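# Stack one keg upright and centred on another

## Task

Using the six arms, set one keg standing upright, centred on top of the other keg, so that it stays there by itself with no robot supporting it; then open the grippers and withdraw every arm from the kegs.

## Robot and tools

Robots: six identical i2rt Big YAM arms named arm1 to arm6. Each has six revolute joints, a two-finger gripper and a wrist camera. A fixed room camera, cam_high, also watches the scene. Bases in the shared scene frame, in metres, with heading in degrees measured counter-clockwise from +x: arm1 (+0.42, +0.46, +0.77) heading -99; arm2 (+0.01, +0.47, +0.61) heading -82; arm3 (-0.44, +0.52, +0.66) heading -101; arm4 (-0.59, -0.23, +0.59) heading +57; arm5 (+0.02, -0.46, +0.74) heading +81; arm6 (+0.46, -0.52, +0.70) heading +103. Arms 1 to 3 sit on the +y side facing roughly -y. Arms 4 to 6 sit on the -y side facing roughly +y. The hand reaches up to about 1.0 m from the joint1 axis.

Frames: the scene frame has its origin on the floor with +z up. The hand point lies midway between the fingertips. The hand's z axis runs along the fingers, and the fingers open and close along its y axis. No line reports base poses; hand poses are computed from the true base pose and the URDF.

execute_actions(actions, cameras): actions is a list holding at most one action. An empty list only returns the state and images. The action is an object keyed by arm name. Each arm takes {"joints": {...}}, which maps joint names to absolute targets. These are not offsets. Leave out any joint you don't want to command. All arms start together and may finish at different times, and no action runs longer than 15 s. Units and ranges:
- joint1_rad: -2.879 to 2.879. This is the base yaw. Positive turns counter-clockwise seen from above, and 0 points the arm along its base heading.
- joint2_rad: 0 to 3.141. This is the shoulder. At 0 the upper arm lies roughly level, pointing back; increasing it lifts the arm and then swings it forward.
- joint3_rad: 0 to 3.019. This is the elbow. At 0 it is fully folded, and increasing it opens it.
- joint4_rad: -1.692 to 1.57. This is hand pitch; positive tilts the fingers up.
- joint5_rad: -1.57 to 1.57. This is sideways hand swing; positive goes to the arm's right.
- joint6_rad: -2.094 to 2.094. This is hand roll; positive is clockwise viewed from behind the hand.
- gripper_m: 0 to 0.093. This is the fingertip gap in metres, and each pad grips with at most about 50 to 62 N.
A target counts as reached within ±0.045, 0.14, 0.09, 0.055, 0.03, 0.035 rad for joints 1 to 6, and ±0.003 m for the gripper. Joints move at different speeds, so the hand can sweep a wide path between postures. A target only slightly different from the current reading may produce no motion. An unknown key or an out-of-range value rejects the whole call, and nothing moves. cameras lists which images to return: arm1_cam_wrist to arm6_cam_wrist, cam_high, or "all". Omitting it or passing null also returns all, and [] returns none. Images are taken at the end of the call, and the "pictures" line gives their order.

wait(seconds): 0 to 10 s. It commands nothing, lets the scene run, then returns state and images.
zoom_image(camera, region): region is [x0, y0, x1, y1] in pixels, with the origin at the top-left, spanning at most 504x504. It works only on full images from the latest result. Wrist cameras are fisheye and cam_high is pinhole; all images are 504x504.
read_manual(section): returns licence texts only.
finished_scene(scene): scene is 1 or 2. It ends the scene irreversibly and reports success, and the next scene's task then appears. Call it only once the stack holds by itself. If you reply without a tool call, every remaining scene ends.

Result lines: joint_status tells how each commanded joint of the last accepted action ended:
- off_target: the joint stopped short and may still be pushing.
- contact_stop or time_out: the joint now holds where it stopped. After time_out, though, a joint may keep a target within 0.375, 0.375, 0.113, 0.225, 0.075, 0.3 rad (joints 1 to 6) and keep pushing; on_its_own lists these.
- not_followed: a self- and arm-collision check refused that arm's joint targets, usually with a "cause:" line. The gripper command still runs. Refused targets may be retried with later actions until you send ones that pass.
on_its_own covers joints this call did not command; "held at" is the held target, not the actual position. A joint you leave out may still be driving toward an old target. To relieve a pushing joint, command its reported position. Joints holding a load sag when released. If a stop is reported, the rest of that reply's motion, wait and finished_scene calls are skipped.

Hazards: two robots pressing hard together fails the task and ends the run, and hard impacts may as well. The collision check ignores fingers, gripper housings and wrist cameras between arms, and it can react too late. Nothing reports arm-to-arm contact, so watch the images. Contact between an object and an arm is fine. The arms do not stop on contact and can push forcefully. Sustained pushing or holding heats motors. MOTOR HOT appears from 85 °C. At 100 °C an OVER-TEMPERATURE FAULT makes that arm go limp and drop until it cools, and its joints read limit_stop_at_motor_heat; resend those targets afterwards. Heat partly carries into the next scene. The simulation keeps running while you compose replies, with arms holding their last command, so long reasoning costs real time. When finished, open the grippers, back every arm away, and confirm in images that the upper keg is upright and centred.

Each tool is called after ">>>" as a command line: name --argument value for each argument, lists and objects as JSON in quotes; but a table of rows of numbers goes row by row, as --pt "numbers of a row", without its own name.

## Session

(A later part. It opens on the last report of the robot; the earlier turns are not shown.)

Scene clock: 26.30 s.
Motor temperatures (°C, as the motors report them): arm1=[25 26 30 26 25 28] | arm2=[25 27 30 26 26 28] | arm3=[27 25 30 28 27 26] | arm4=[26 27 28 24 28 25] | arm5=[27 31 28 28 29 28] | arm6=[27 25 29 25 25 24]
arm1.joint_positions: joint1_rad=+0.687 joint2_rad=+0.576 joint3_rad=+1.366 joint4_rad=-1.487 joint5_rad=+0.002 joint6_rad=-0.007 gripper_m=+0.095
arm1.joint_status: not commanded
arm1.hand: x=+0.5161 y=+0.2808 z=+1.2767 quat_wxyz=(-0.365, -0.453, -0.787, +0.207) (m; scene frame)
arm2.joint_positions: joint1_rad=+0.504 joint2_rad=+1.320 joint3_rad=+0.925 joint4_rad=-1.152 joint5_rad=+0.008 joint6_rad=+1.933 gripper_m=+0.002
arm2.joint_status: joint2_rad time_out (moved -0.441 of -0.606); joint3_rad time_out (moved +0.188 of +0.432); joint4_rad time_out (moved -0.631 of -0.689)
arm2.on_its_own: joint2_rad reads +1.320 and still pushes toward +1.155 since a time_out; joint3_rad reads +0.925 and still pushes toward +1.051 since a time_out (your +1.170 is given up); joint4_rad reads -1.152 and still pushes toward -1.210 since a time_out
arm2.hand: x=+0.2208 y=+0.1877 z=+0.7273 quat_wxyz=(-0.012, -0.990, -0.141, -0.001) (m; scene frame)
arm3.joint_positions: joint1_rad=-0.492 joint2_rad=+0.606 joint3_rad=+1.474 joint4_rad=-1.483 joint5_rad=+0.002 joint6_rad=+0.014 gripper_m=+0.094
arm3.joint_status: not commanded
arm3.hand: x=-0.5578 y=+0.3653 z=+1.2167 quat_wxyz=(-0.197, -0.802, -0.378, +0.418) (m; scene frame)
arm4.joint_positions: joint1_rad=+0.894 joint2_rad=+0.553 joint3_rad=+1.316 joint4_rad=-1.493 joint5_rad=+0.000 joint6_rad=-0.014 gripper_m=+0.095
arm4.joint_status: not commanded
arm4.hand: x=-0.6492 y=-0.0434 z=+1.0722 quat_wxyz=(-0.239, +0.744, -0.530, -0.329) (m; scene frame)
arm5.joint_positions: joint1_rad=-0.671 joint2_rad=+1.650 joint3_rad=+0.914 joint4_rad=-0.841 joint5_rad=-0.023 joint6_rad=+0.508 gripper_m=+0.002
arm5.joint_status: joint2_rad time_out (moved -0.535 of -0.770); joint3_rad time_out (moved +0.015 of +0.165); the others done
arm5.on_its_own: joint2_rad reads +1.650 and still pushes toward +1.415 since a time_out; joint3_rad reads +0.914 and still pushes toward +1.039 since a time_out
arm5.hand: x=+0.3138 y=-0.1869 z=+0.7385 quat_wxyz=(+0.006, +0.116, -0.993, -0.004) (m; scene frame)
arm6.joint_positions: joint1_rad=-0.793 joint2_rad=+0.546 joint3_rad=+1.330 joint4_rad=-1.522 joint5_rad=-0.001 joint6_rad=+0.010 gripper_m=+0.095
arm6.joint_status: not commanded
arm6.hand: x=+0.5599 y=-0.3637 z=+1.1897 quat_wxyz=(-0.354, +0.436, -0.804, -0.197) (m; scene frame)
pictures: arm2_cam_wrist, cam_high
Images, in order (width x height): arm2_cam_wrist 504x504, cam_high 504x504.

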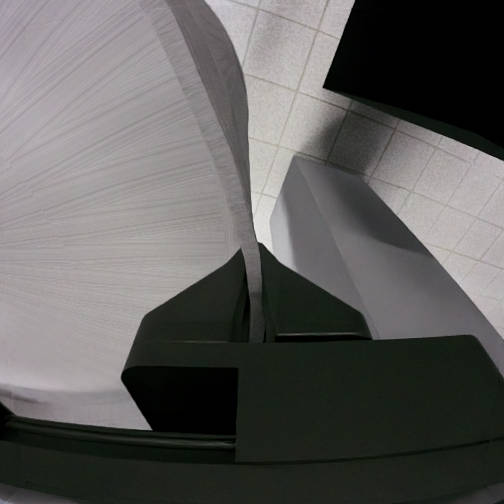

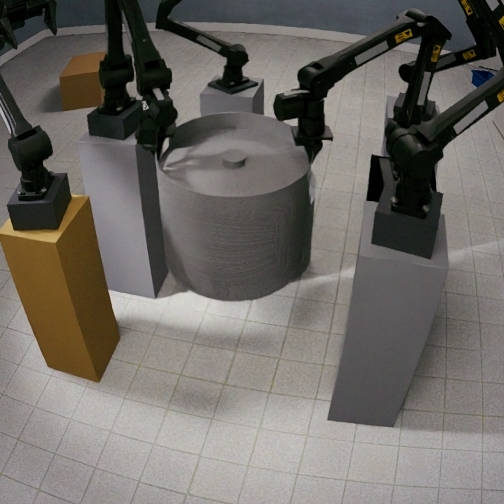

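>>> execute_actions --actions '[{"arm5":{"joints":{"joint1_rad":-0.344,"joint2_rad":1.253,"joint3_rad":0.816,"joint4_rad":-0.814,"joint6_rad":0.808}},"arm2":{"joints":{"joint1_rad":0.068,"joint2_rad":0.995,"joint3_rad":1.02,"joint4_rad":-1.22,"joint6_rad":1.517}}}]' --cameras '["arm2_cam_wrist","cam_high"]'

Scene clock: 30.20 s.
Motor temperatures (°C, as the motors report them): arm1=[25 26 30 26 25 28] | arm2=[25 27 32 26 26 28] | arm3=[27 25 30 28 27 26] | arm4=[26 27 28 24 28 25] | arm5=[27 31 30 28 29 28] | arm6=[27 25 29 25 25 24]
arm1.joint_positions: joint1_rad=+0.687 joint2_rad=+0.576 joint3_rad=+1.366 joint4_rad=-1.487 joint5_rad=+0.002 joint6_rad=-0.007 gripper_m=+0.095
arm1.joint_status: not commanded
arm1.hand: x=+0.5161 y=+0.2808 z=+1.2767 quat_wxyz=(-0.365, -0.453, -0.787, +0.207) (m; scene frame)
arm2.joint_positions: joint1_rad=+0.070 joint2_rad=+1.149 joint3_rad=+0.789 joint4_rad=-1.178 joint5_rad=-0.012 joint6_rad=+1.498 gripper_m=+0.002
arm2.joint_status: joint2_rad time_out (moved -0.172 of -0.325); joint3_rad time_out (moved -0.136 of +0.095); the others done
arm2.on_its_own: joint2_rad reads +1.149 and still pushes toward +0.995 since a time_out; joint3_rad reads +0.789 and still pushes toward +0.941 since a time_out
arm2.hand: x=+0.0737 y=+0.1825 z=+0.7302 quat_wxyz=(-0.016, -0.990, -0.142, -0.005) (m; scene frame)
arm3.joint_positions: joint1_rad=-0.492 joint2_rad=+0.606 joint3_rad=+1.474 joint4_rad=-1.483 joint5_rad=+0.002 joint6_rad=+0.014 gripper_m=+0.094
arm3.joint_status: not commanded
arm3.hand: x=-0.5578 y=+0.3653 z=+1.2167 quat_wxyz=(-0.197, -0.802, -0.378, +0.418) (m; scene frame)
arm4.joint_positions: joint1_rad=+0.894 joint2_rad=+0.553 joint3_rad=+1.316 joint4_rad=-1.493 joint5_rad=+0.000 joint6_rad=-0.014 gripper_m=+0.095
arm4.joint_status: not commanded
arm4.hand: x=-0.6492 y=-0.0434 z=+1.0722 quat_wxyz=(-0.239, +0.744, -0.530, -0.329) (m; scene frame)
arm5.joint_positions: joint1_rad=-0.344 joint2_rad=+1.434 joint3_rad=+0.652 joint4_rad=-0.789 joint5_rad=-0.014 joint6_rad=+0.833 gripper_m=+0.002
arm5.joint_status: joint2_rad time_out (moved -0.216 of -0.397); joint3_rad time_out (moved -0.262 of -0.098); the others done
arm5.on_its_own: joint2_rad reads +1.434 and still pushes toward +1.253 since a time_out; joint3_rad reads +0.652 and still pushes toward +0.767 since a time_out
arm5.hand: x=+0.1672 y=-0.1893 z=+0.7369 quat_wxyz=(+0.003, +0.116, -0.993, +0.000) (m; scene frame)
arm6.joint_positions: joint1_rad=-0.793 joint2_rad=+0.546 joint3_rad=+1.330 joint4_rad=-1.522 joint5_rad=-0.001 joint6_rad=+0.010 gripper_m=+0.095
arm6.joint_status: not commanded
arm6.hand: x=+0.5599 y=-0.3637 z=+1.1897 quat_wxyz=(-0.354, +0.436, -0.804, -0.197) (m; scene frame)
pictures: arm2_cam_wrist, cam_high
Images, in order (width x height): arm2_cam_wrist 504x504, cam_high 504x504.

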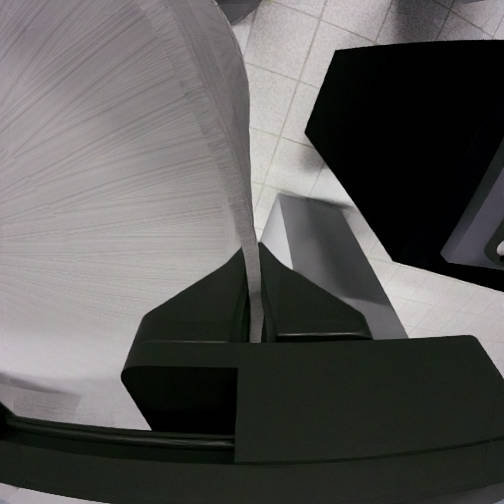

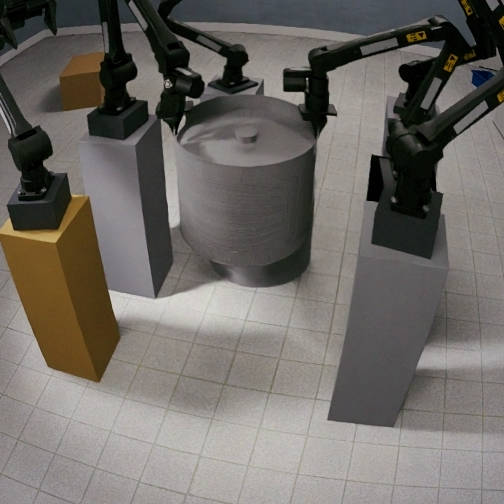

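>>> execute_actions --actions '[{"arm5":{"joints":{"joint1_rad":0.194,"joint2_rad":1.172,"joint3_rad":0.725,"joint4_rad":-0.81,"joint6_rad":1.345}},"arm2":{"joints":{"joint1_rad":-0.478,"joint2_rad":1.022,"joint3_rad":1.045,"joint4_rad":-1.21,"joint6_rad":0.97}},"arm4":{"joints":{"joint1_rad":0.1,"joint4_rad":-1.65}}}]' --cameras '["cam_high"]'

Scene clock: 33.77 s.
Motor temperatures (°C, as the motors report them): arm1=[25 26 31 26 25 28] | arm2=[25 27 35 26 27 28] | arm3=[27 25 30 28 27 26] | arm4=[26 27 28 24 28 25] | arm5=[27 31 32 28 29 28] | arm6=[27 25 29 25 25 24]
arm1.joint_positions: joint1_rad=+0.687 joint2_rad=+0.576 joint3_rad=+1.366 joint4_rad=-1.487 joint5_rad=+0.002 joint6_rad=-0.007 gripper_m=+0.095
arm1.joint_status: not commanded
arm1.hand: x=+0.5161 y=+0.2808 z=+1.2767 quat_wxyz=(-0.365, -0.453, -0.787, +0.207) (m; scene frame)
arm2.joint_positions: joint1_rad=-0.477 joint2_rad=+1.162 joint3_rad=+0.776 joint4_rad=-1.167 joint5_rad=-0.027 joint6_rad=+0.956 gripper_m=+0.002
arm2.joint_status: joint2_rad time_out (moved +0.013 of -0.127); joint3_rad time_out (moved -0.014 of +0.256); the others done
arm2.on_its_own: joint2_rad reads +1.162 and still pushes toward +1.022 since a time_out; joint3_rad reads +0.776 and still pushes toward +0.913 since a time_out (your +1.045 is given up)
arm2.hand: x=-0.0819 y=+0.1931 z=+0.7223 quat_wxyz=(-0.014, -0.990, -0.139, -0.006) (m; scene frame)
arm3.joint_positions: joint1_rad=-0.492 joint2_rad=+0.606 joint3_rad=+1.474 joint4_rad=-1.483 joint5_rad=+0.002 joint6_rad=+0.014 gripper_m=+0.094
arm3.joint_status: not commanded
arm3.hand: x=-0.5578 y=+0.3653 z=+1.2167 quat_wxyz=(-0.197, -0.802, -0.378, +0.418) (m; scene frame)
arm4.joint_positions: joint1_rad=+0.106 joint2_rad=+0.553 joint3_rad=+1.316 joint4_rad=-1.643 joint5_rad=+0.000 joint6_rad=-0.014 gripper_m=+0.095
arm4.joint_status: all done
arm4.hand: x=-0.5126 y=-0.0786 z=+1.0464 quat_wxyz=(-0.288, +0.499, -0.799, -0.175) (m; scene frame)
arm5.joint_positions: joint1_rad=+0.194 joint2_rad=+1.342 joint3_rad=+0.575 joint4_rad=-0.784 joint5_rad=-0.003 joint6_rad=+1.373 gripper_m=+0.002
arm5.joint_status: joint2_rad time_out (moved -0.091 of -0.262); joint3_rad time_out (moved -0.077 of +0.073); the others done
arm5.on_its_own: joint2_rad reads +1.342 and still pushes toward +1.172 since a time_out; joint3_rad reads +0.575 and still pushes toward +0.689 since a time_out
arm5.hand: x=+0.0105 y=-0.1785 z=+0.7395 quat_wxyz=(-0.003, +0.115, -0.993, -0.006) (m; scene frame)
arm6.joint_positions: joint1_rad=-0.793 joint2_rad=+0.546 joint3_rad=+1.330 joint4_rad=-1.522 joint5_rad=-0.001 joint6_rad=+0.010 gripper_m=+0.095
arm6.joint_status: not commanded
arm6.hand: x=+0.5599 y=-0.3637 z=+1.1897 quat_wxyz=(-0.354, +0.436, -0.804, -0.197) (m; scene frame)
pictures: cam_high
Images, in order (width x height): cam_high 504x504.

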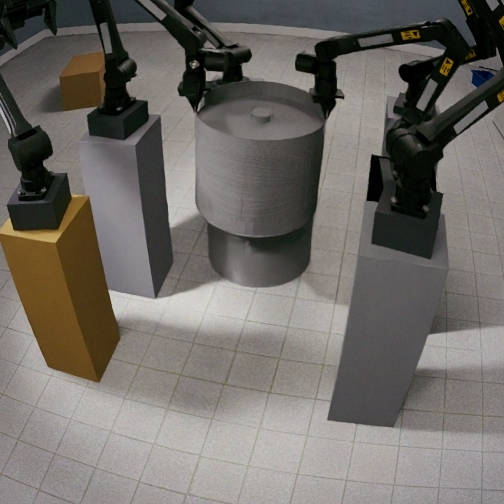

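>>> execute_actions --actions '[{"arm5":{"joints":{"joint1_rad":0.726,"joint2_rad":1.29,"joint3_rad":0.84,"joint4_rad":-0.79,"joint6_rad":1.89}},"arm2":{"joints":{"joint1_rad":-0.89,"joint2_rad":1.23,"joint3_rad":1.28,"joint4_rad":-1.17,"joint6_rad":0.55}},"arm6":{"joints":{"joint1_rad":0.5,"joint4_rad":-1.1}},"arm3":{"joints":{"joint1_rad":-0.1}}}]'

Scene clock: 37.47 s.
Motor temperatures (°C, as the motors report them): arm1=[25 26 31 26 25 28] | arm2=[25 28 38 26 27 28] | arm3=[27 25 30 28 27 26] | arm4=[26 27 28 24 28 25] | arm5=[27 31 34 28 29 28] | arm6=[27 25 30 25 25 24]
arm1.joint_positions: joint1_rad=+0.687 joint2_rad=+0.576 joint3_rad=+1.366 joint4_rad=-1.487 joint5_rad=+0.002 joint6_rad=-0.007 gripper_m=+0.095
arm1.joint_status: not commanded
arm1.hand: x=+0.5161 y=+0.2808 z=+1.2767 quat_wxyz=(-0.365, -0.453, -0.787, +0.207) (m; scene frame)
arm2.joint_positions: joint1_rad=-0.880 joint2_rad=+1.447 joint3_rad=+1.000 joint4_rad=-1.135 joint5_rad=-0.028 joint6_rad=+0.549 gripper_m=+0.003
arm2.joint_status: joint2_rad time_out (moved +0.285 of +0.068); joint3_rad time_out (moved +0.225 of +0.504); the others done
arm2.on_its_own: joint2_rad reads +1.447 and still pushes toward +1.230 since a time_out; joint3_rad reads +1.000 and still pushes toward +1.151 since a time_out (your +1.280 is given up)
arm2.hand: x=-0.2451 y=+0.1827 z=+0.7115 quat_wxyz=(-0.007, -0.990, -0.141, -0.011) (m; scene frame)
arm3.joint_positions: joint1_rad=-0.108 joint2_rad=+0.606 joint3_rad=+1.474 joint4_rad=-1.483 joint5_rad=+0.002 joint6_rad=+0.014 gripper_m=+0.094
arm3.joint_status: all done
arm3.hand: x=-0.4916 y=+0.3298 z=+1.2158 quat_wxyz=(-0.271, -0.716, -0.525, +0.372) (m; scene frame)
arm4.joint_positions: joint1_rad=+0.106 joint2_rad=+0.553 joint3_rad=+1.316 joint4_rad=-1.643 joint5_rad=+0.000 joint6_rad=-0.014 gripper_m=+0.095
arm4.joint_status: not commanded
arm4.hand: x=-0.5126 y=-0.0786 z=+1.0464 quat_wxyz=(-0.288, +0.499, -0.799, -0.175) (m; scene frame)
arm5.joint_positions: joint1_rad=+0.726 joint2_rad=+1.475 joint3_rad=+0.663 joint4_rad=-0.757 joint5_rad=+0.004 joint6_rad=+1.898 gripper_m=+0.002
arm5.joint_status: joint2_rad time_out (moved +0.132 of -0.052); joint3_rad time_out (moved +0.089 of +0.265); the others done
arm5.on_its_own: joint2_rad reads +1.475 and still pushes toward +1.290 since a time_out; joint3_rad reads +0.663 and still pushes toward +0.777 since a time_out
arm5.hand: x=-0.1489 y=-0.1923 z=+0.7259 quat_wxyz=(-0.005, +0.119, -0.993, +0.002) (m; scene frame)
arm6.joint_positions: joint1_rad=+0.493 joint2_rad=+0.546 joint3_rad=+1.330 joint4_rad=-1.124 joint5_rad=+0.000 joint6_rad=+0.010 gripper_m=+0.095
arm6.joint_status: all done
arm6.hand: x=+0.3050 y=-0.3428 z=+1.2732 quat_wxyz=(-0.236, +0.742, -0.341, -0.527) (m; scene frame)
pictures: arm1_cam_wrist, arm2_cam_wrist, arm3_cam_wrist, arm4_cam_wrist, arm5_cam_wrist, arm6_cam_wrist, cam_high
Images, in order (width x height): arm1_cam_wrist 504x504, arm2_cam_wrist 504x504, arm3_cam_wrist 504x504, arm4_cam_wrist 504x504, arm5_cam_wrist 504x504, arm6_cam_wrist 504x504, cam_high 504x504.

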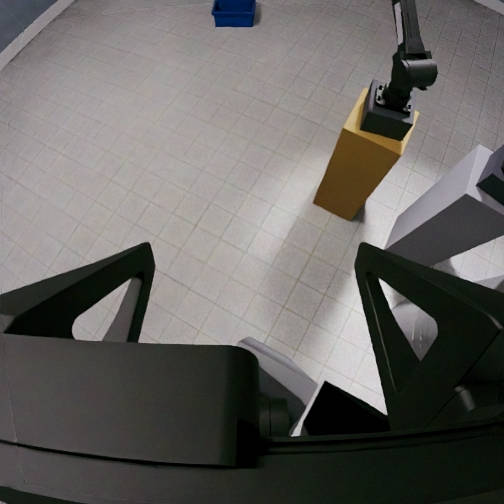

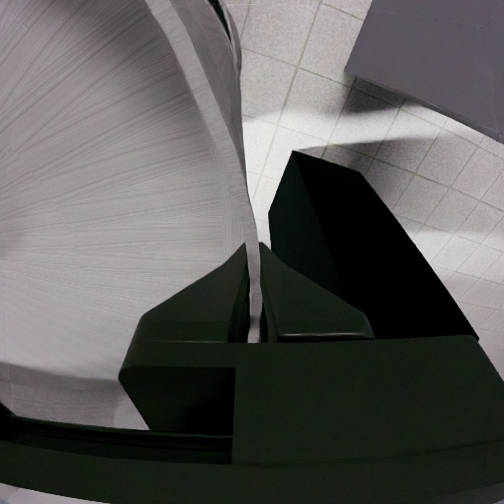

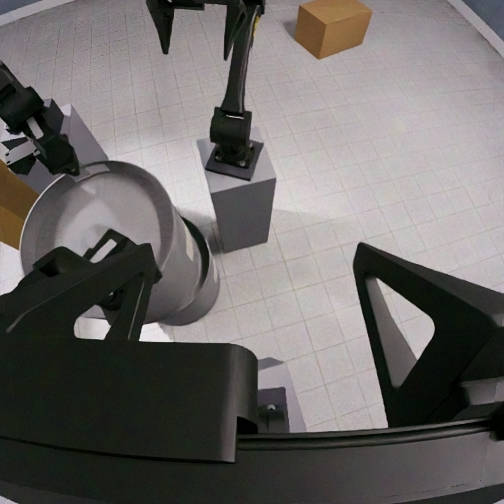

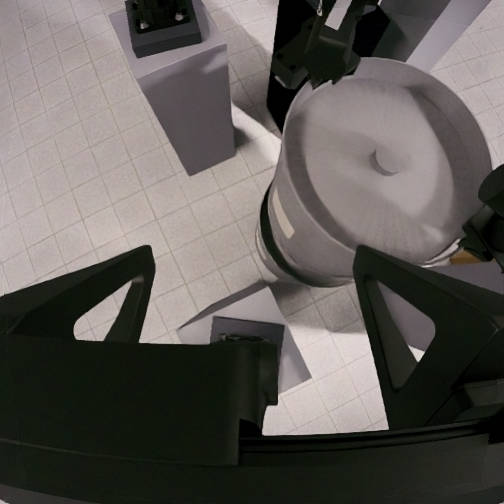

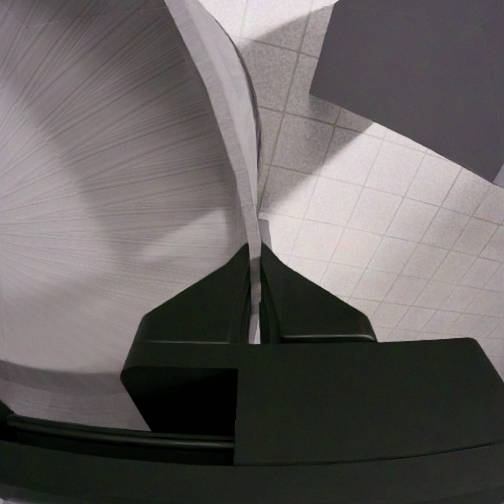

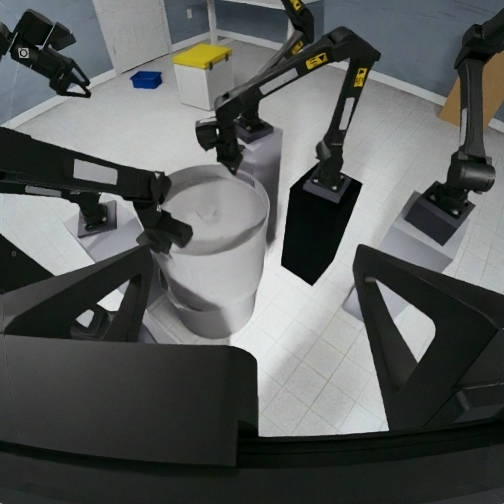

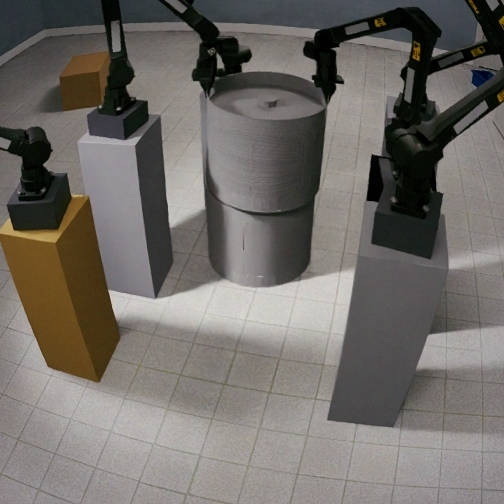

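>>> execute_actions --actions '[{"arm5":{"joints":{"joint1_rad":0.81,"joint2_rad":1.41,"joint4_rad":-0.647,"joint6_rad":1.97}},"arm2":{"joints":{"joint1_rad":-0.92,"joint2_rad":1.31,"joint3_rad":1.29,"joint4_rad":-1.067,"joint6_rad":0.53}}}]' --cameras '["cam_high","arm2_cam_wrist","arm3_cam_wrist","arm4_cam_wrist","arm5_cam_wrist","arm6_cam_wrist"]'

Scene clock: 40.60 s.
Motor temperatures (°C, as the motors report them): arm1=[25 26 31 26 25 28] | arm2=[25 28 40 26 27 28] | arm3=[27 25 30 28 27 26] | arm4=[26 27 28 24 28 25] | arm5=[27 31 34 28 29 28] | arm6=[27 25 30 25 25 24]
arm1.joint_positions: joint1_rad=+0.687 joint2_rad=+0.576 joint3_rad=+1.366 joint4_rad=-1.487 joint5_rad=+0.002 joint6_rad=-0.007 gripper_m=+0.095
arm1.joint_status: not commanded
arm1.hand: x=+0.5161 y=+0.2808 z=+1.2767 quat_wxyz=(-0.365, -0.453, -0.787, +0.207) (m; scene frame)
arm2.joint_positions: joint1_rad=-0.916 joint2_rad=+1.507 joint3_rad=+1.009 joint4_rad=-1.066 joint5_rad=-0.016 joint6_rad=+0.525 gripper_m=+0.003
arm2.joint_status: joint2_rad time_out (moved +0.060 of -0.137); joint3_rad time_out (moved +0.008 of +0.290); the others done
arm2.on_its_own: joint2_rad reads +1.507 and still pushes toward +1.310 since a time_out; joint3_rad reads +1.009 and still pushes toward +1.129 since a time_out (your +1.290 is given up)
arm2.hand: x=-0.2696 y=+0.1805 z=+0.6920 quat_wxyz=(-0.008, -0.991, -0.135, +0.000) (m; scene frame)
arm3.joint_positions: joint1_rad=-0.108 joint2_rad=+0.606 joint3_rad=+1.474 joint4_rad=-1.483 joint5_rad=+0.002 joint6_rad=+0.014 gripper_m=+0.094
arm3.joint_status: not commanded
arm3.hand: x=-0.4916 y=+0.3298 z=+1.2158 quat_wxyz=(-0.271, -0.716, -0.525, +0.372) (m; scene frame)
arm4.joint_positions: joint1_rad=+0.106 joint2_rad=+0.553 joint3_rad=+1.316 joint4_rad=-1.643 joint5_rad=+0.000 joint6_rad=-0.014 gripper_m=+0.095
arm4.joint_status: not commanded
arm4.hand: x=-0.5126 y=-0.0786 z=+1.0464 quat_wxyz=(-0.288, +0.499, -0.799, -0.175) (m; scene frame)
arm5.joint_positions: joint1_rad=+0.800 joint2_rad=+1.582 joint3_rad=+0.663 joint4_rad=-0.644 joint5_rad=+0.010 joint6_rad=+1.975 gripper_m=+0.003
arm5.joint_status: joint2_rad time_out (moved +0.107 of -0.065); the others done
arm5.on_its_own: joint2_rad reads +1.582 and still pushes toward +1.410 since a time_out; joint3_rad reads +0.663 and still pushes toward +0.777 since a time_out
arm5.hand: x=-0.1737 y=-0.1960 z=+0.6938 quat_wxyz=(-0.006, +0.118, -0.993, -0.003) (m; scene frame)
arm6.joint_positions: joint1_rad=+0.493 joint2_rad=+0.546 joint3_rad=+1.330 joint4_rad=-1.124 joint5_rad=+0.000 joint6_rad=+0.010 gripper_m=+0.095
arm6.joint_status: not commanded
arm6.hand: x=+0.3050 y=-0.3428 z=+1.2732 quat_wxyz=(-0.236, +0.742, -0.341, -0.527) (m; scene frame)
pictures: arm2_cam_wrist, arm3_cam_wrist, arm4_cam_wrist, arm5_cam_wrist, arm6_cam_wrist, cam_high
Images, in order (width x height): arm2_cam_wrist 504x504, arm3_cam_wrist 504x504, arm4_cam_wrist 504x504, arm5_cam_wrist 504x504, arm6_cam_wrist 504x504, cam_high 504x504.

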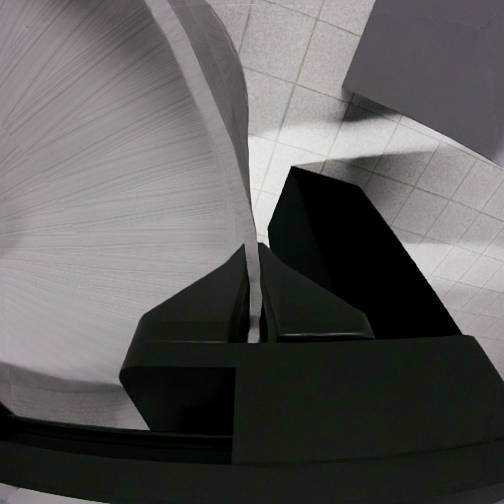

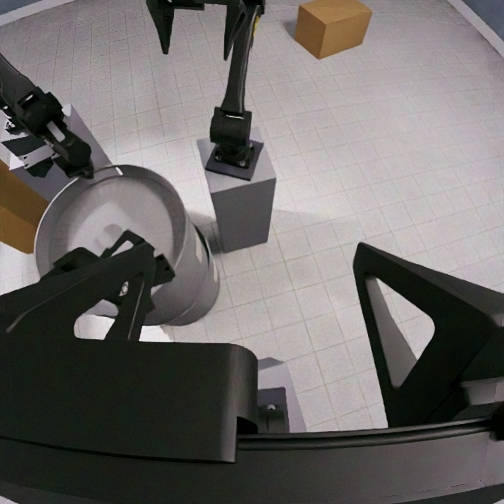

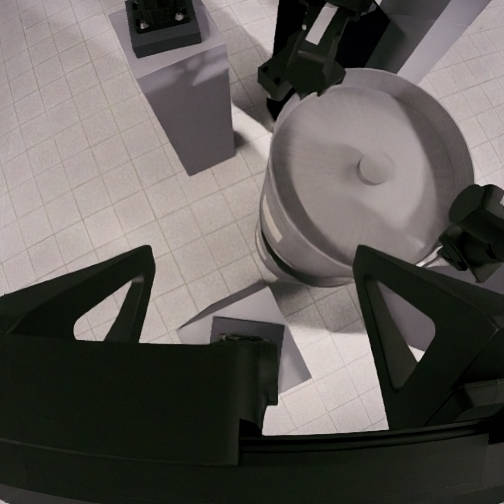

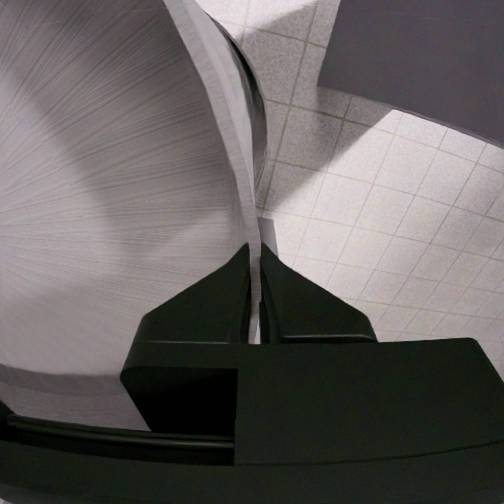

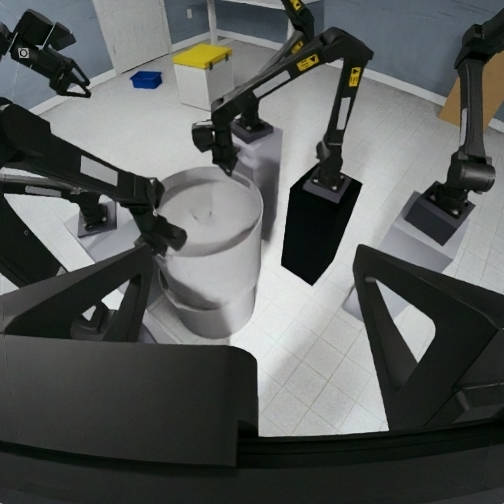

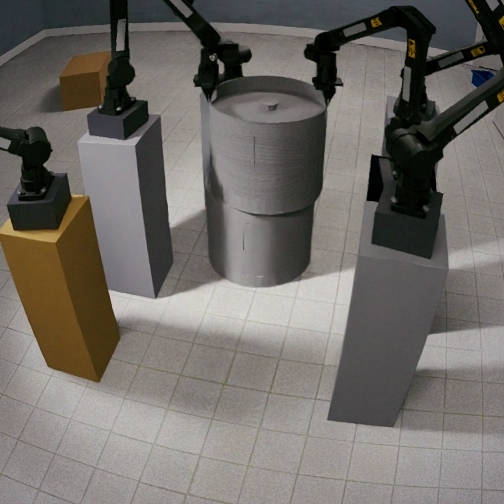

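>>> execute_actions --actions '[{"arm5":{"joints":{"joint1_rad":0.875,"joint2_rad":1.35,"joint3_rad":0.74,"joint4_rad":-0.66,"joint6_rad":2.03}},"arm2":{"joints":{"joint1_rad":-0.89,"joint2_rad":1.36,"joint3_rad":1.38,"joint4_rad":-1.08,"joint6_rad":0.555}}}]' --cameras '["cam_high","arm2_cam_wrist","arm3_cam_wrist","arm4_cam_wrist","arm5_cam_wrist"]'

>>> zoom_image --camera "cam_high" --region '[180, 130, 350, 260]'

>>> zoom_image --camera "arm4_cam_wrist" --region '[220, 140, 400, 320]'

Scene clock: 43.63 s.
Motor temperatures (°C, as the motors report them): arm1=[25 26 31 26 25 28] | arm2=[25 28 41 26 27 28] | arm3=[27 25 30 28 27 26] | arm4=[26 27 28 24 28 25] | arm5=[27 31 34 28 29 28] | arm6=[27 25 30 25 25 24]
arm1.joint_positions: joint1_rad=+0.687 joint2_rad=+0.576 joint3_rad=+1.366 joint4_rad=-1.487 joint5_rad=+0.002 joint6_rad=-0.007 gripper_m=+0.095
arm1.joint_status: not commanded
arm1.hand: x=+0.5161 y=+0.2808 z=+1.2767 quat_wxyz=(-0.365, -0.453, -0.787, +0.207) (m; scene frame)
arm2.joint_positions: joint1_rad=-0.895 joint2_rad=+1.556 joint3_rad=+1.072 joint4_rad=-1.076 joint5_rad=-0.019 joint6_rad=+0.545 gripper_m=+0.003
arm2.joint_status: joint2_rad time_out (moved +0.049 of -0.147); joint3_rad time_out (moved +0.064 of +0.371); the others done
arm2.on_its_own: joint2_rad reads +1.556 and still pushes toward +1.360 since a time_out; joint3_rad reads +1.072 and still pushes toward +1.190 since a time_out (your +1.380 is given up)
arm2.hand: x=-0.2784 y=+0.1581 z=+0.6944 quat_wxyz=(-0.011, -0.991, -0.135, +0.000) (m; scene frame)
arm3.joint_positions: joint1_rad=-0.108 joint2_rad=+0.606 joint3_rad=+1.474 joint4_rad=-1.483 joint5_rad=+0.002 joint6_rad=+0.014 gripper_m=+0.094
arm3.joint_status: not commanded
arm3.hand: x=-0.4916 y=+0.3298 z=+1.2158 quat_wxyz=(-0.271, -0.716, -0.525, +0.372) (m; scene frame)
arm4.joint_positions: joint1_rad=+0.106 joint2_rad=+0.553 joint3_rad=+1.316 joint4_rad=-1.643 joint5_rad=+0.000 joint6_rad=-0.014 gripper_m=+0.095
arm4.joint_status: not commanded
arm4.hand: x=-0.5126 y=-0.0786 z=+1.0464 quat_wxyz=(-0.288, +0.499, -0.799, -0.175) (m; scene frame)
arm5.joint_positions: joint1_rad=+0.864 joint2_rad=+1.553 joint3_rad=+0.633 joint4_rad=-0.642 joint5_rad=+0.008 joint6_rad=+2.040 gripper_m=+0.003
arm5.joint_status: joint2_rad time_out (moved -0.028 of -0.232); joint3_rad time_out (moved -0.031 of +0.077); the others done
arm5.on_its_own: joint2_rad reads +1.553 and still pushes toward +1.350 since a time_out; joint3_rad reads +0.633 and still pushes toward +0.740 since a time_out
arm5.hand: x=-0.1831 y=-0.2177 z=+0.6953 quat_wxyz=(-0.004, +0.117, -0.993, -0.003) (m; scene frame)
arm6.joint_positions: joint1_rad=+0.493 joint2_rad=+0.546 joint3_rad=+1.330 joint4_rad=-1.124 joint5_rad=+0.000 joint6_rad=+0.010 gripper_m=+0.095
arm6.joint_status: not commanded
arm6.hand: x=+0.3050 y=-0.3428 z=+1.2732 quat_wxyz=(-0.236, +0.742, -0.341, -0.527) (m; scene frame)
pictures: arm2_cam_wrist, arm3_cam_wrist, arm4_cam_wrist, arm5_cam_wrist, cam_high
Images, in order (width x height): arm2_cam_wrist 504x504, arm3_cam_wrist 504x504, arm4_cam_wrist 504x504, arm5_cam_wrist 504x504, cam_high 504x504.

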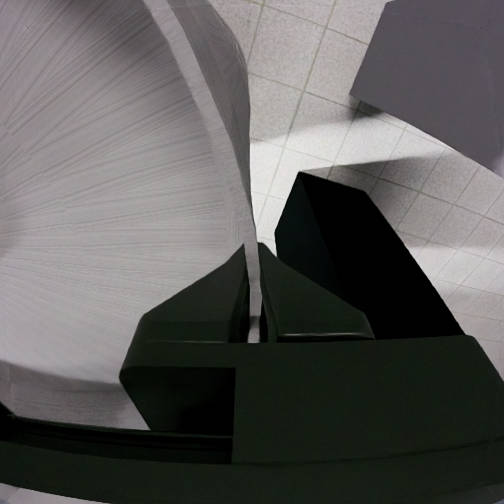

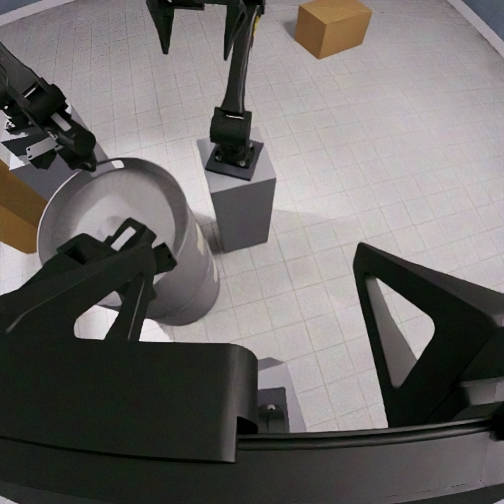

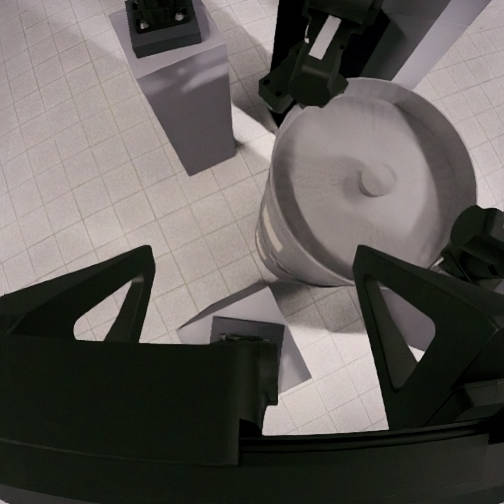

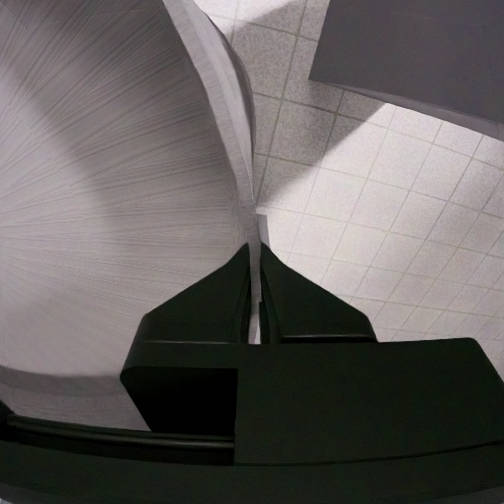

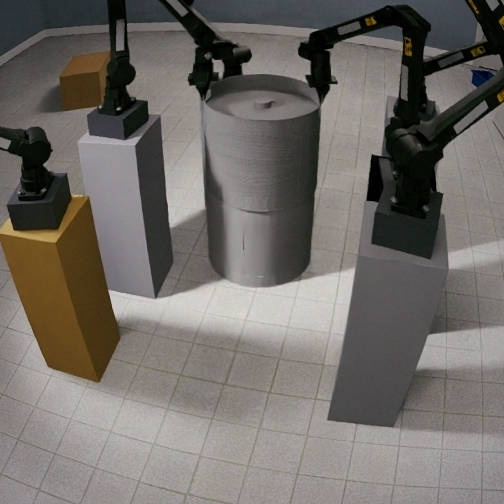

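Region (180, 130, 350, 260) of cam_high's 504x504 image, scaled by 2.965, with more detail than that image has; it fills the top 385 rows of this view, and the rest is white.

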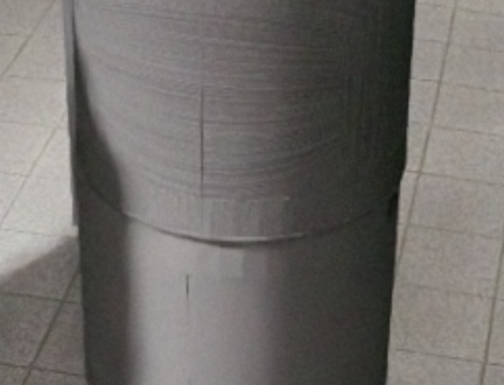

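Region (220, 140, 400, 320) of arm4_cam_wrist's 504x504 image, scaled by 2.800, with more detail than that image has.

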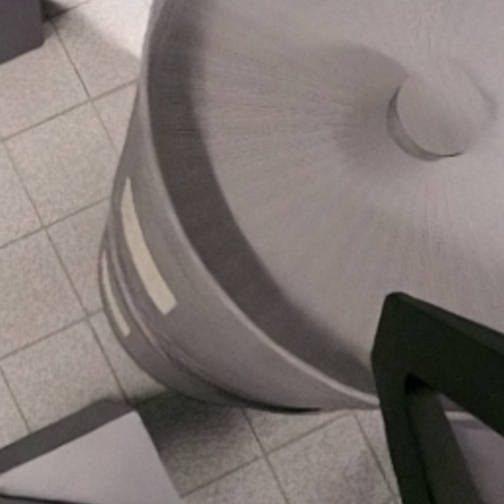

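Aligned within a few mm and nearly touching. Unload.

>>> execute_actions --actions '[{"arm5":{"joints":{"joint2_rad":1.555,"joint3_rad":0.645,"joint4_rad":-0.635}},"arm2":{"joints":{"joint2_rad":1.555,"joint3_rad":1.085,"joint4_rad":-1.065}}}]' --cameras '["cam_high","arm4_cam_wrist"]'

>>> execute_actions --actions '[{"arm5":{"joints":{"gripper_m":0.06}},"arm2":{"joints":{"gripper_m":0.06}}}]' --cameras '[]'

>>> execute_actions --actions '[{"arm5":{"joints":{"joint2_rad":0.9,"joint3_rad":0.9,"joint4_rad":-1.3}},"arm2":{"joints":{"joint2_rad":1.1,"joint3_rad":1.25,"joint4_rad":-1.65}},"arm3":{"joints":{"joint1_rad":-0.5}},"arm4":{"joints":{"joint1_rad":0.5}},"arm6":{"joints":{"joint1_rad":0}}}]'

Scene clock: 44.90 s.
Motor temperatures (°C, as the motors report them): arm1=[25 26 31 26 25 28] | arm2=[25 28 41 26 27 28] | arm3=[27 25 30 28 27 26] | arm4=[26 27 28 24 28 25] | arm5=[27 31 34 28 29 28] | arm6=[27 25 30 25 25 24]
arm1.joint_positions: joint1_rad=+0.687 joint2_rad=+0.576 joint3_rad=+1.366 joint4_rad=-1.487 joint5_rad=+0.002 joint6_rad=-0.007 gripper_m=+0.095
arm1.joint_status: not commanded
arm1.hand: x=+0.5161 y=+0.2808 z=+1.2767 quat_wxyz=(-0.365, -0.453, -0.787, +0.207) (m; scene frame)
arm2.joint_positions: joint1_rad=-0.895 joint2_rad=+1.560 joint3_rad=+1.062 joint4_rad=-1.054 joint5_rad=-0.019 joint6_rad=+0.545 gripper_m=+0.003
arm2.joint_status: all done
arm2.hand: x=-0.2792 y=+0.1574 z=+0.6894 quat_wxyz=(-0.013, -0.991, -0.136, +0.003) (m; scene frame)
arm3.joint_positions: joint1_rad=-0.108 joint2_rad=+0.606 joint3_rad=+1.474 joint4_rad=-1.483 joint5_rad=+0.002 joint6_rad=+0.014 gripper_m=+0.094
arm3.joint_status: not commanded
arm3.hand: x=-0.4916 y=+0.3298 z=+1.2158 quat_wxyz=(-0.271, -0.716, -0.525, +0.372) (m; scene frame)
arm4.joint_positions: joint1_rad=+0.106 joint2_rad=+0.553 joint3_rad=+1.316 joint4_rad=-1.643 joint5_rad=+0.000 joint6_rad=-0.014 gripper_m=+0.095
arm4.joint_status: not commanded
arm4.hand: x=-0.5126 y=-0.0786 z=+1.0464 quat_wxyz=(-0.288, +0.499, -0.799, -0.175) (m; scene frame)
arm5.joint_positions: joint1_rad=+0.872 joint2_rad=+1.563 joint3_rad=+0.617 joint4_rad=-0.620 joint5_rad=+0.001 joint6_rad=+2.041 gripper_m=+0.003
arm5.joint_status: all done
arm5.hand: x=-0.1825 y=-0.2241 z=+0.6888 quat_wxyz=(-0.003, +0.121, -0.993, +0.001) (m; scene frame)
arm6.joint_positions: joint1_rad=+0.493 joint2_rad=+0.546 joint3_rad=+1.330 joint4_rad=-1.124 joint5_rad=+0.000 joint6_rad=+0.010 gripper_m=+0.095
arm6.joint_status: not commanded
arm6.hand: x=+0.3050 y=-0.3428 z=+1.2732 quat_wxyz=(-0.236, +0.742, -0.341, -0.527) (m; scene frame)
pictures: arm4_cam_wrist, cam_high
Images, in order (width x height): arm4_cam_wrist 504x504, cam_high 504x504.

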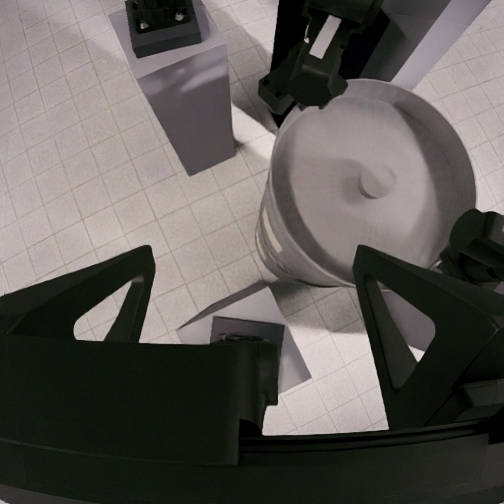

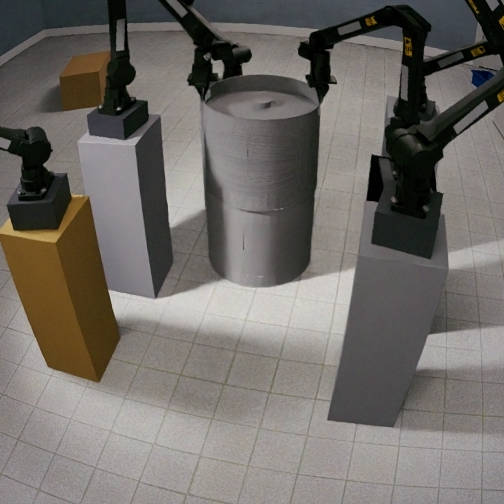

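Scene clock: 45.53 s.
Motor temperatures (°C, as the motors report them): arm1=[25 26 31 26 25 28] | arm2=[25 28 40 26 27 28] | arm3=[27 25 30 28 27 26] | arm4=[26 27 28 24 28 25] | arm5=[27 31 34 28 29 28] | arm6=[27 25 30 25 25 24]
arm1.joint_positions: joint1_rad=+0.687 joint2_rad=+0.576 joint3_rad=+1.366 joint4_rad=-1.487 joint5_rad=+0.002 joint6_rad=-0.007 gripper_m=+0.095
arm1.joint_status: not commanded
arm1.hand: x=+0.5161 y=+0.2808 z=+1.2767 quat_wxyz=(-0.365, -0.453, -0.787, +0.207) (m; scene frame)
arm2.joint_positions: joint1_rad=-0.895 joint2_rad=+1.560 joint3_rad=+1.062 joint4_rad=-1.055 joint5_rad=-0.003 joint6_rad=+0.546 gripper_m=+0.060
arm2.joint_status: all done
arm2.hand: x=-0.2809 y=+0.1594 z=+0.6893 quat_wxyz=(-0.006, -0.991, -0.135, +0.008) (m; scene frame)
arm3.joint_positions: joint1_rad=-0.108 joint2_rad=+0.606 joint3_rad=+1.474 joint4_rad=-1.483 joint5_rad=+0.002 joint6_rad=+0.014 gripper_m=+0.094
arm3.joint_status: not commanded
arm3.hand: x=-0.4916 y=+0.3298 z=+1.2158 quat_wxyz=(-0.271, -0.716, -0.525, +0.372) (m; scene frame)
arm4.joint_positions: joint1_rad=+0.106 joint2_rad=+0.553 joint3_rad=+1.316 joint4_rad=-1.643 joint5_rad=+0.000 joint6_rad=-0.014 gripper_m=+0.095
arm4.joint_status: not commanded
arm4.hand: x=-0.5126 y=-0.0786 z=+1.0464 quat_wxyz=(-0.288, +0.499, -0.799, -0.175) (m; scene frame)
arm5.joint_positions: joint1_rad=+0.872 joint2_rad=+1.563 joint3_rad=+0.617 joint4_rad=-0.624 joint5_rad=+0.001 joint6_rad=+2.040 gripper_m=+0.060
arm5.joint_status: all done
arm5.hand: x=-0.1819 y=-0.2248 z=+0.6888 quat_wxyz=(-0.004, +0.121, -0.993, +0.003) (m; scene frame)
arm6.joint_positions: joint1_rad=+0.493 joint2_rad=+0.546 joint3_rad=+1.330 joint4_rad=-1.124 joint5_rad=+0.000 joint6_rad=+0.010 gripper_m=+0.095
arm6.joint_status: not commanded
arm6.hand: x=+0.3050 y=-0.3428 z=+1.2732 quat_wxyz=(-0.236, +0.742, -0.341, -0.527) (m; scene frame)
pictures: none
No camera images: the call's "cameras" was empty. Leave "cameras" out to get every camera's image.

Scene clock: 46.90 s.
Motor temperatures (°C, as the motors report them): arm1=[25 26 31 26 25 28] | arm2=[25 28 40 26 27 28] | arm3=[27 25 30 28 27 26] | arm4=[26 27 28 24 28 25] | arm5=[27 31 34 28 29 28] | arm6=[27 25 30 25 25 24]
arm1.joint_positions: joint1_rad=+0.687 joint2_rad=+0.576 joint3_rad=+1.366 joint4_rad=-1.487 joint5_rad=+0.002 joint6_rad=-0.007 gripper_m=+0.095
arm1.joint_status: not commanded
arm1.hand: x=+0.5161 y=+0.2808 z=+1.2767 quat_wxyz=(-0.365, -0.453, -0.787, +0.207) (m; scene frame)
arm2.joint_positions: joint1_rad=-0.895 joint2_rad=+1.103 joint3_rad=+1.225 joint4_rad=-1.641 joint5_rad=-0.003 joint6_rad=+0.546 gripper_m=+0.060
arm2.joint_status: all done
arm2.hand: x=-0.1966 y=+0.2485 z=+0.9076 quat_wxyz=(-0.017, -0.990, -0.135, +0.021) (m; scene frame)
arm3.joint_positions: joint1_rad=-0.492 joint2_rad=+0.606 joint3_rad=+1.474 joint4_rad=-1.483 joint5_rad=+0.002 joint6_rad=+0.014 gripper_m=+0.094
arm3.joint_status: all done
arm3.hand: x=-0.5578 y=+0.3653 z=+1.2167 quat_wxyz=(-0.197, -0.802, -0.378, +0.418) (m; scene frame)
arm4.joint_positions: joint1_rad=+0.494 joint2_rad=+0.553 joint3_rad=+1.316 joint4_rad=-1.643 joint5_rad=+0.000 joint6_rad=-0.014 gripper_m=+0.095
arm4.joint_status: all done
arm4.hand: x=-0.5747 y=-0.0609 z=+1.0465 quat_wxyz=(-0.248, +0.643, -0.688, -0.228) (m; scene frame)
arm5.joint_positions: joint1_rad=+0.872 joint2_rad=+0.894 joint3_rad=+0.878 joint4_rad=-1.289 joint5_rad=+0.001 joint6_rad=+2.039 gripper_m=+0.060
arm5.joint_status: all done
arm5.hand: x=-0.1667 y=-0.2430 z=+0.9601 quat_wxyz=(+0.070, +0.121, -0.984, -0.107) (m; scene frame)
arm6.joint_positions: joint1_rad=+0.008 joint2_rad=+0.546 joint3_rad=+1.330 joint4_rad=-1.124 joint5_rad=+0.000 joint6_rad=+0.010 gripper_m=+0.095
arm6.joint_status: all done
arm6.hand: x=+0.4057 y=-0.2910 z=+1.2732 quat_wxyz=(-0.356, +0.638, -0.509, -0.455) (m; scene frame)
pictures: arm1_cam_wrist, arm2_cam_wrist, arm3_cam_wrist, arm4_cam_wrist, arm5_cam_wrist, arm6_cam_wrist, cam_high
Images, in order (width x height): arm1_cam_wrist 504x504, arm2_cam_wrist 504x504, arm3_cam_wrist 504x504, arm4_cam_wrist 504x504, arm5_cam_wrist 504x504, arm6_cam_wrist 504x504, cam_high 504x504.

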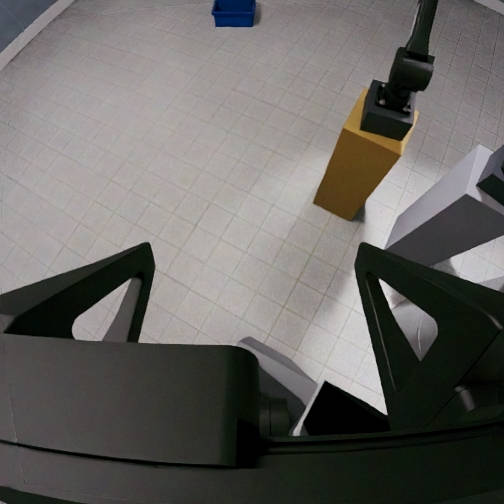

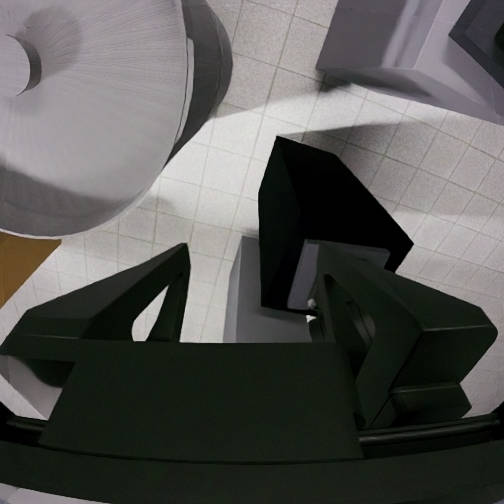

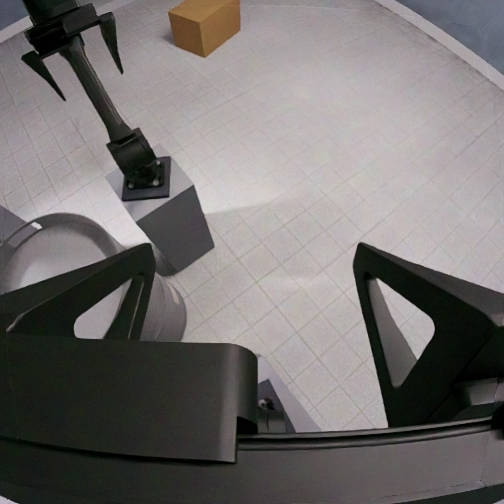

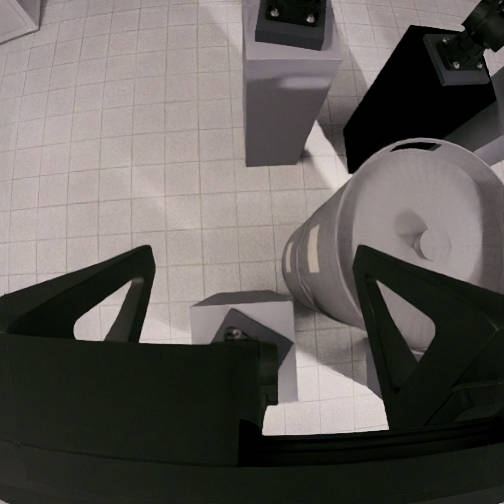

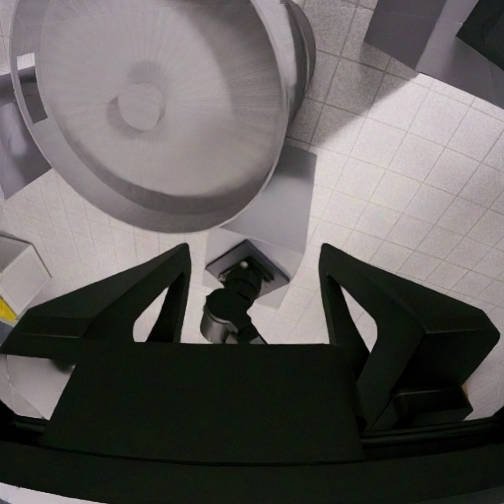

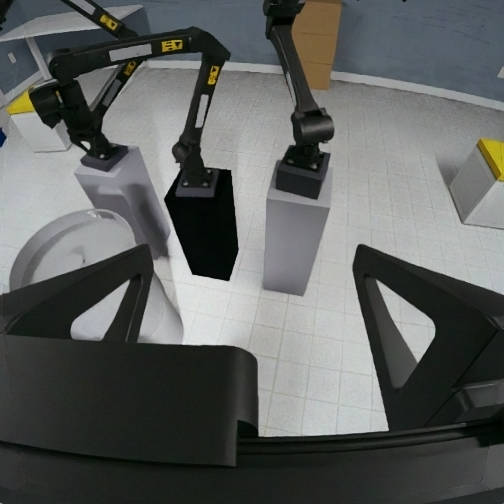

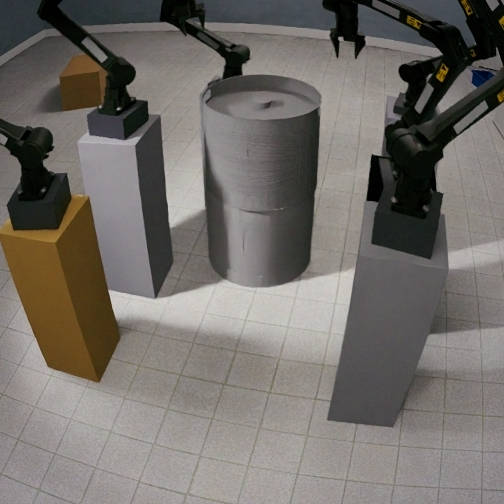

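>>> finished_scene --scene 1

The scene is finished: the task was done.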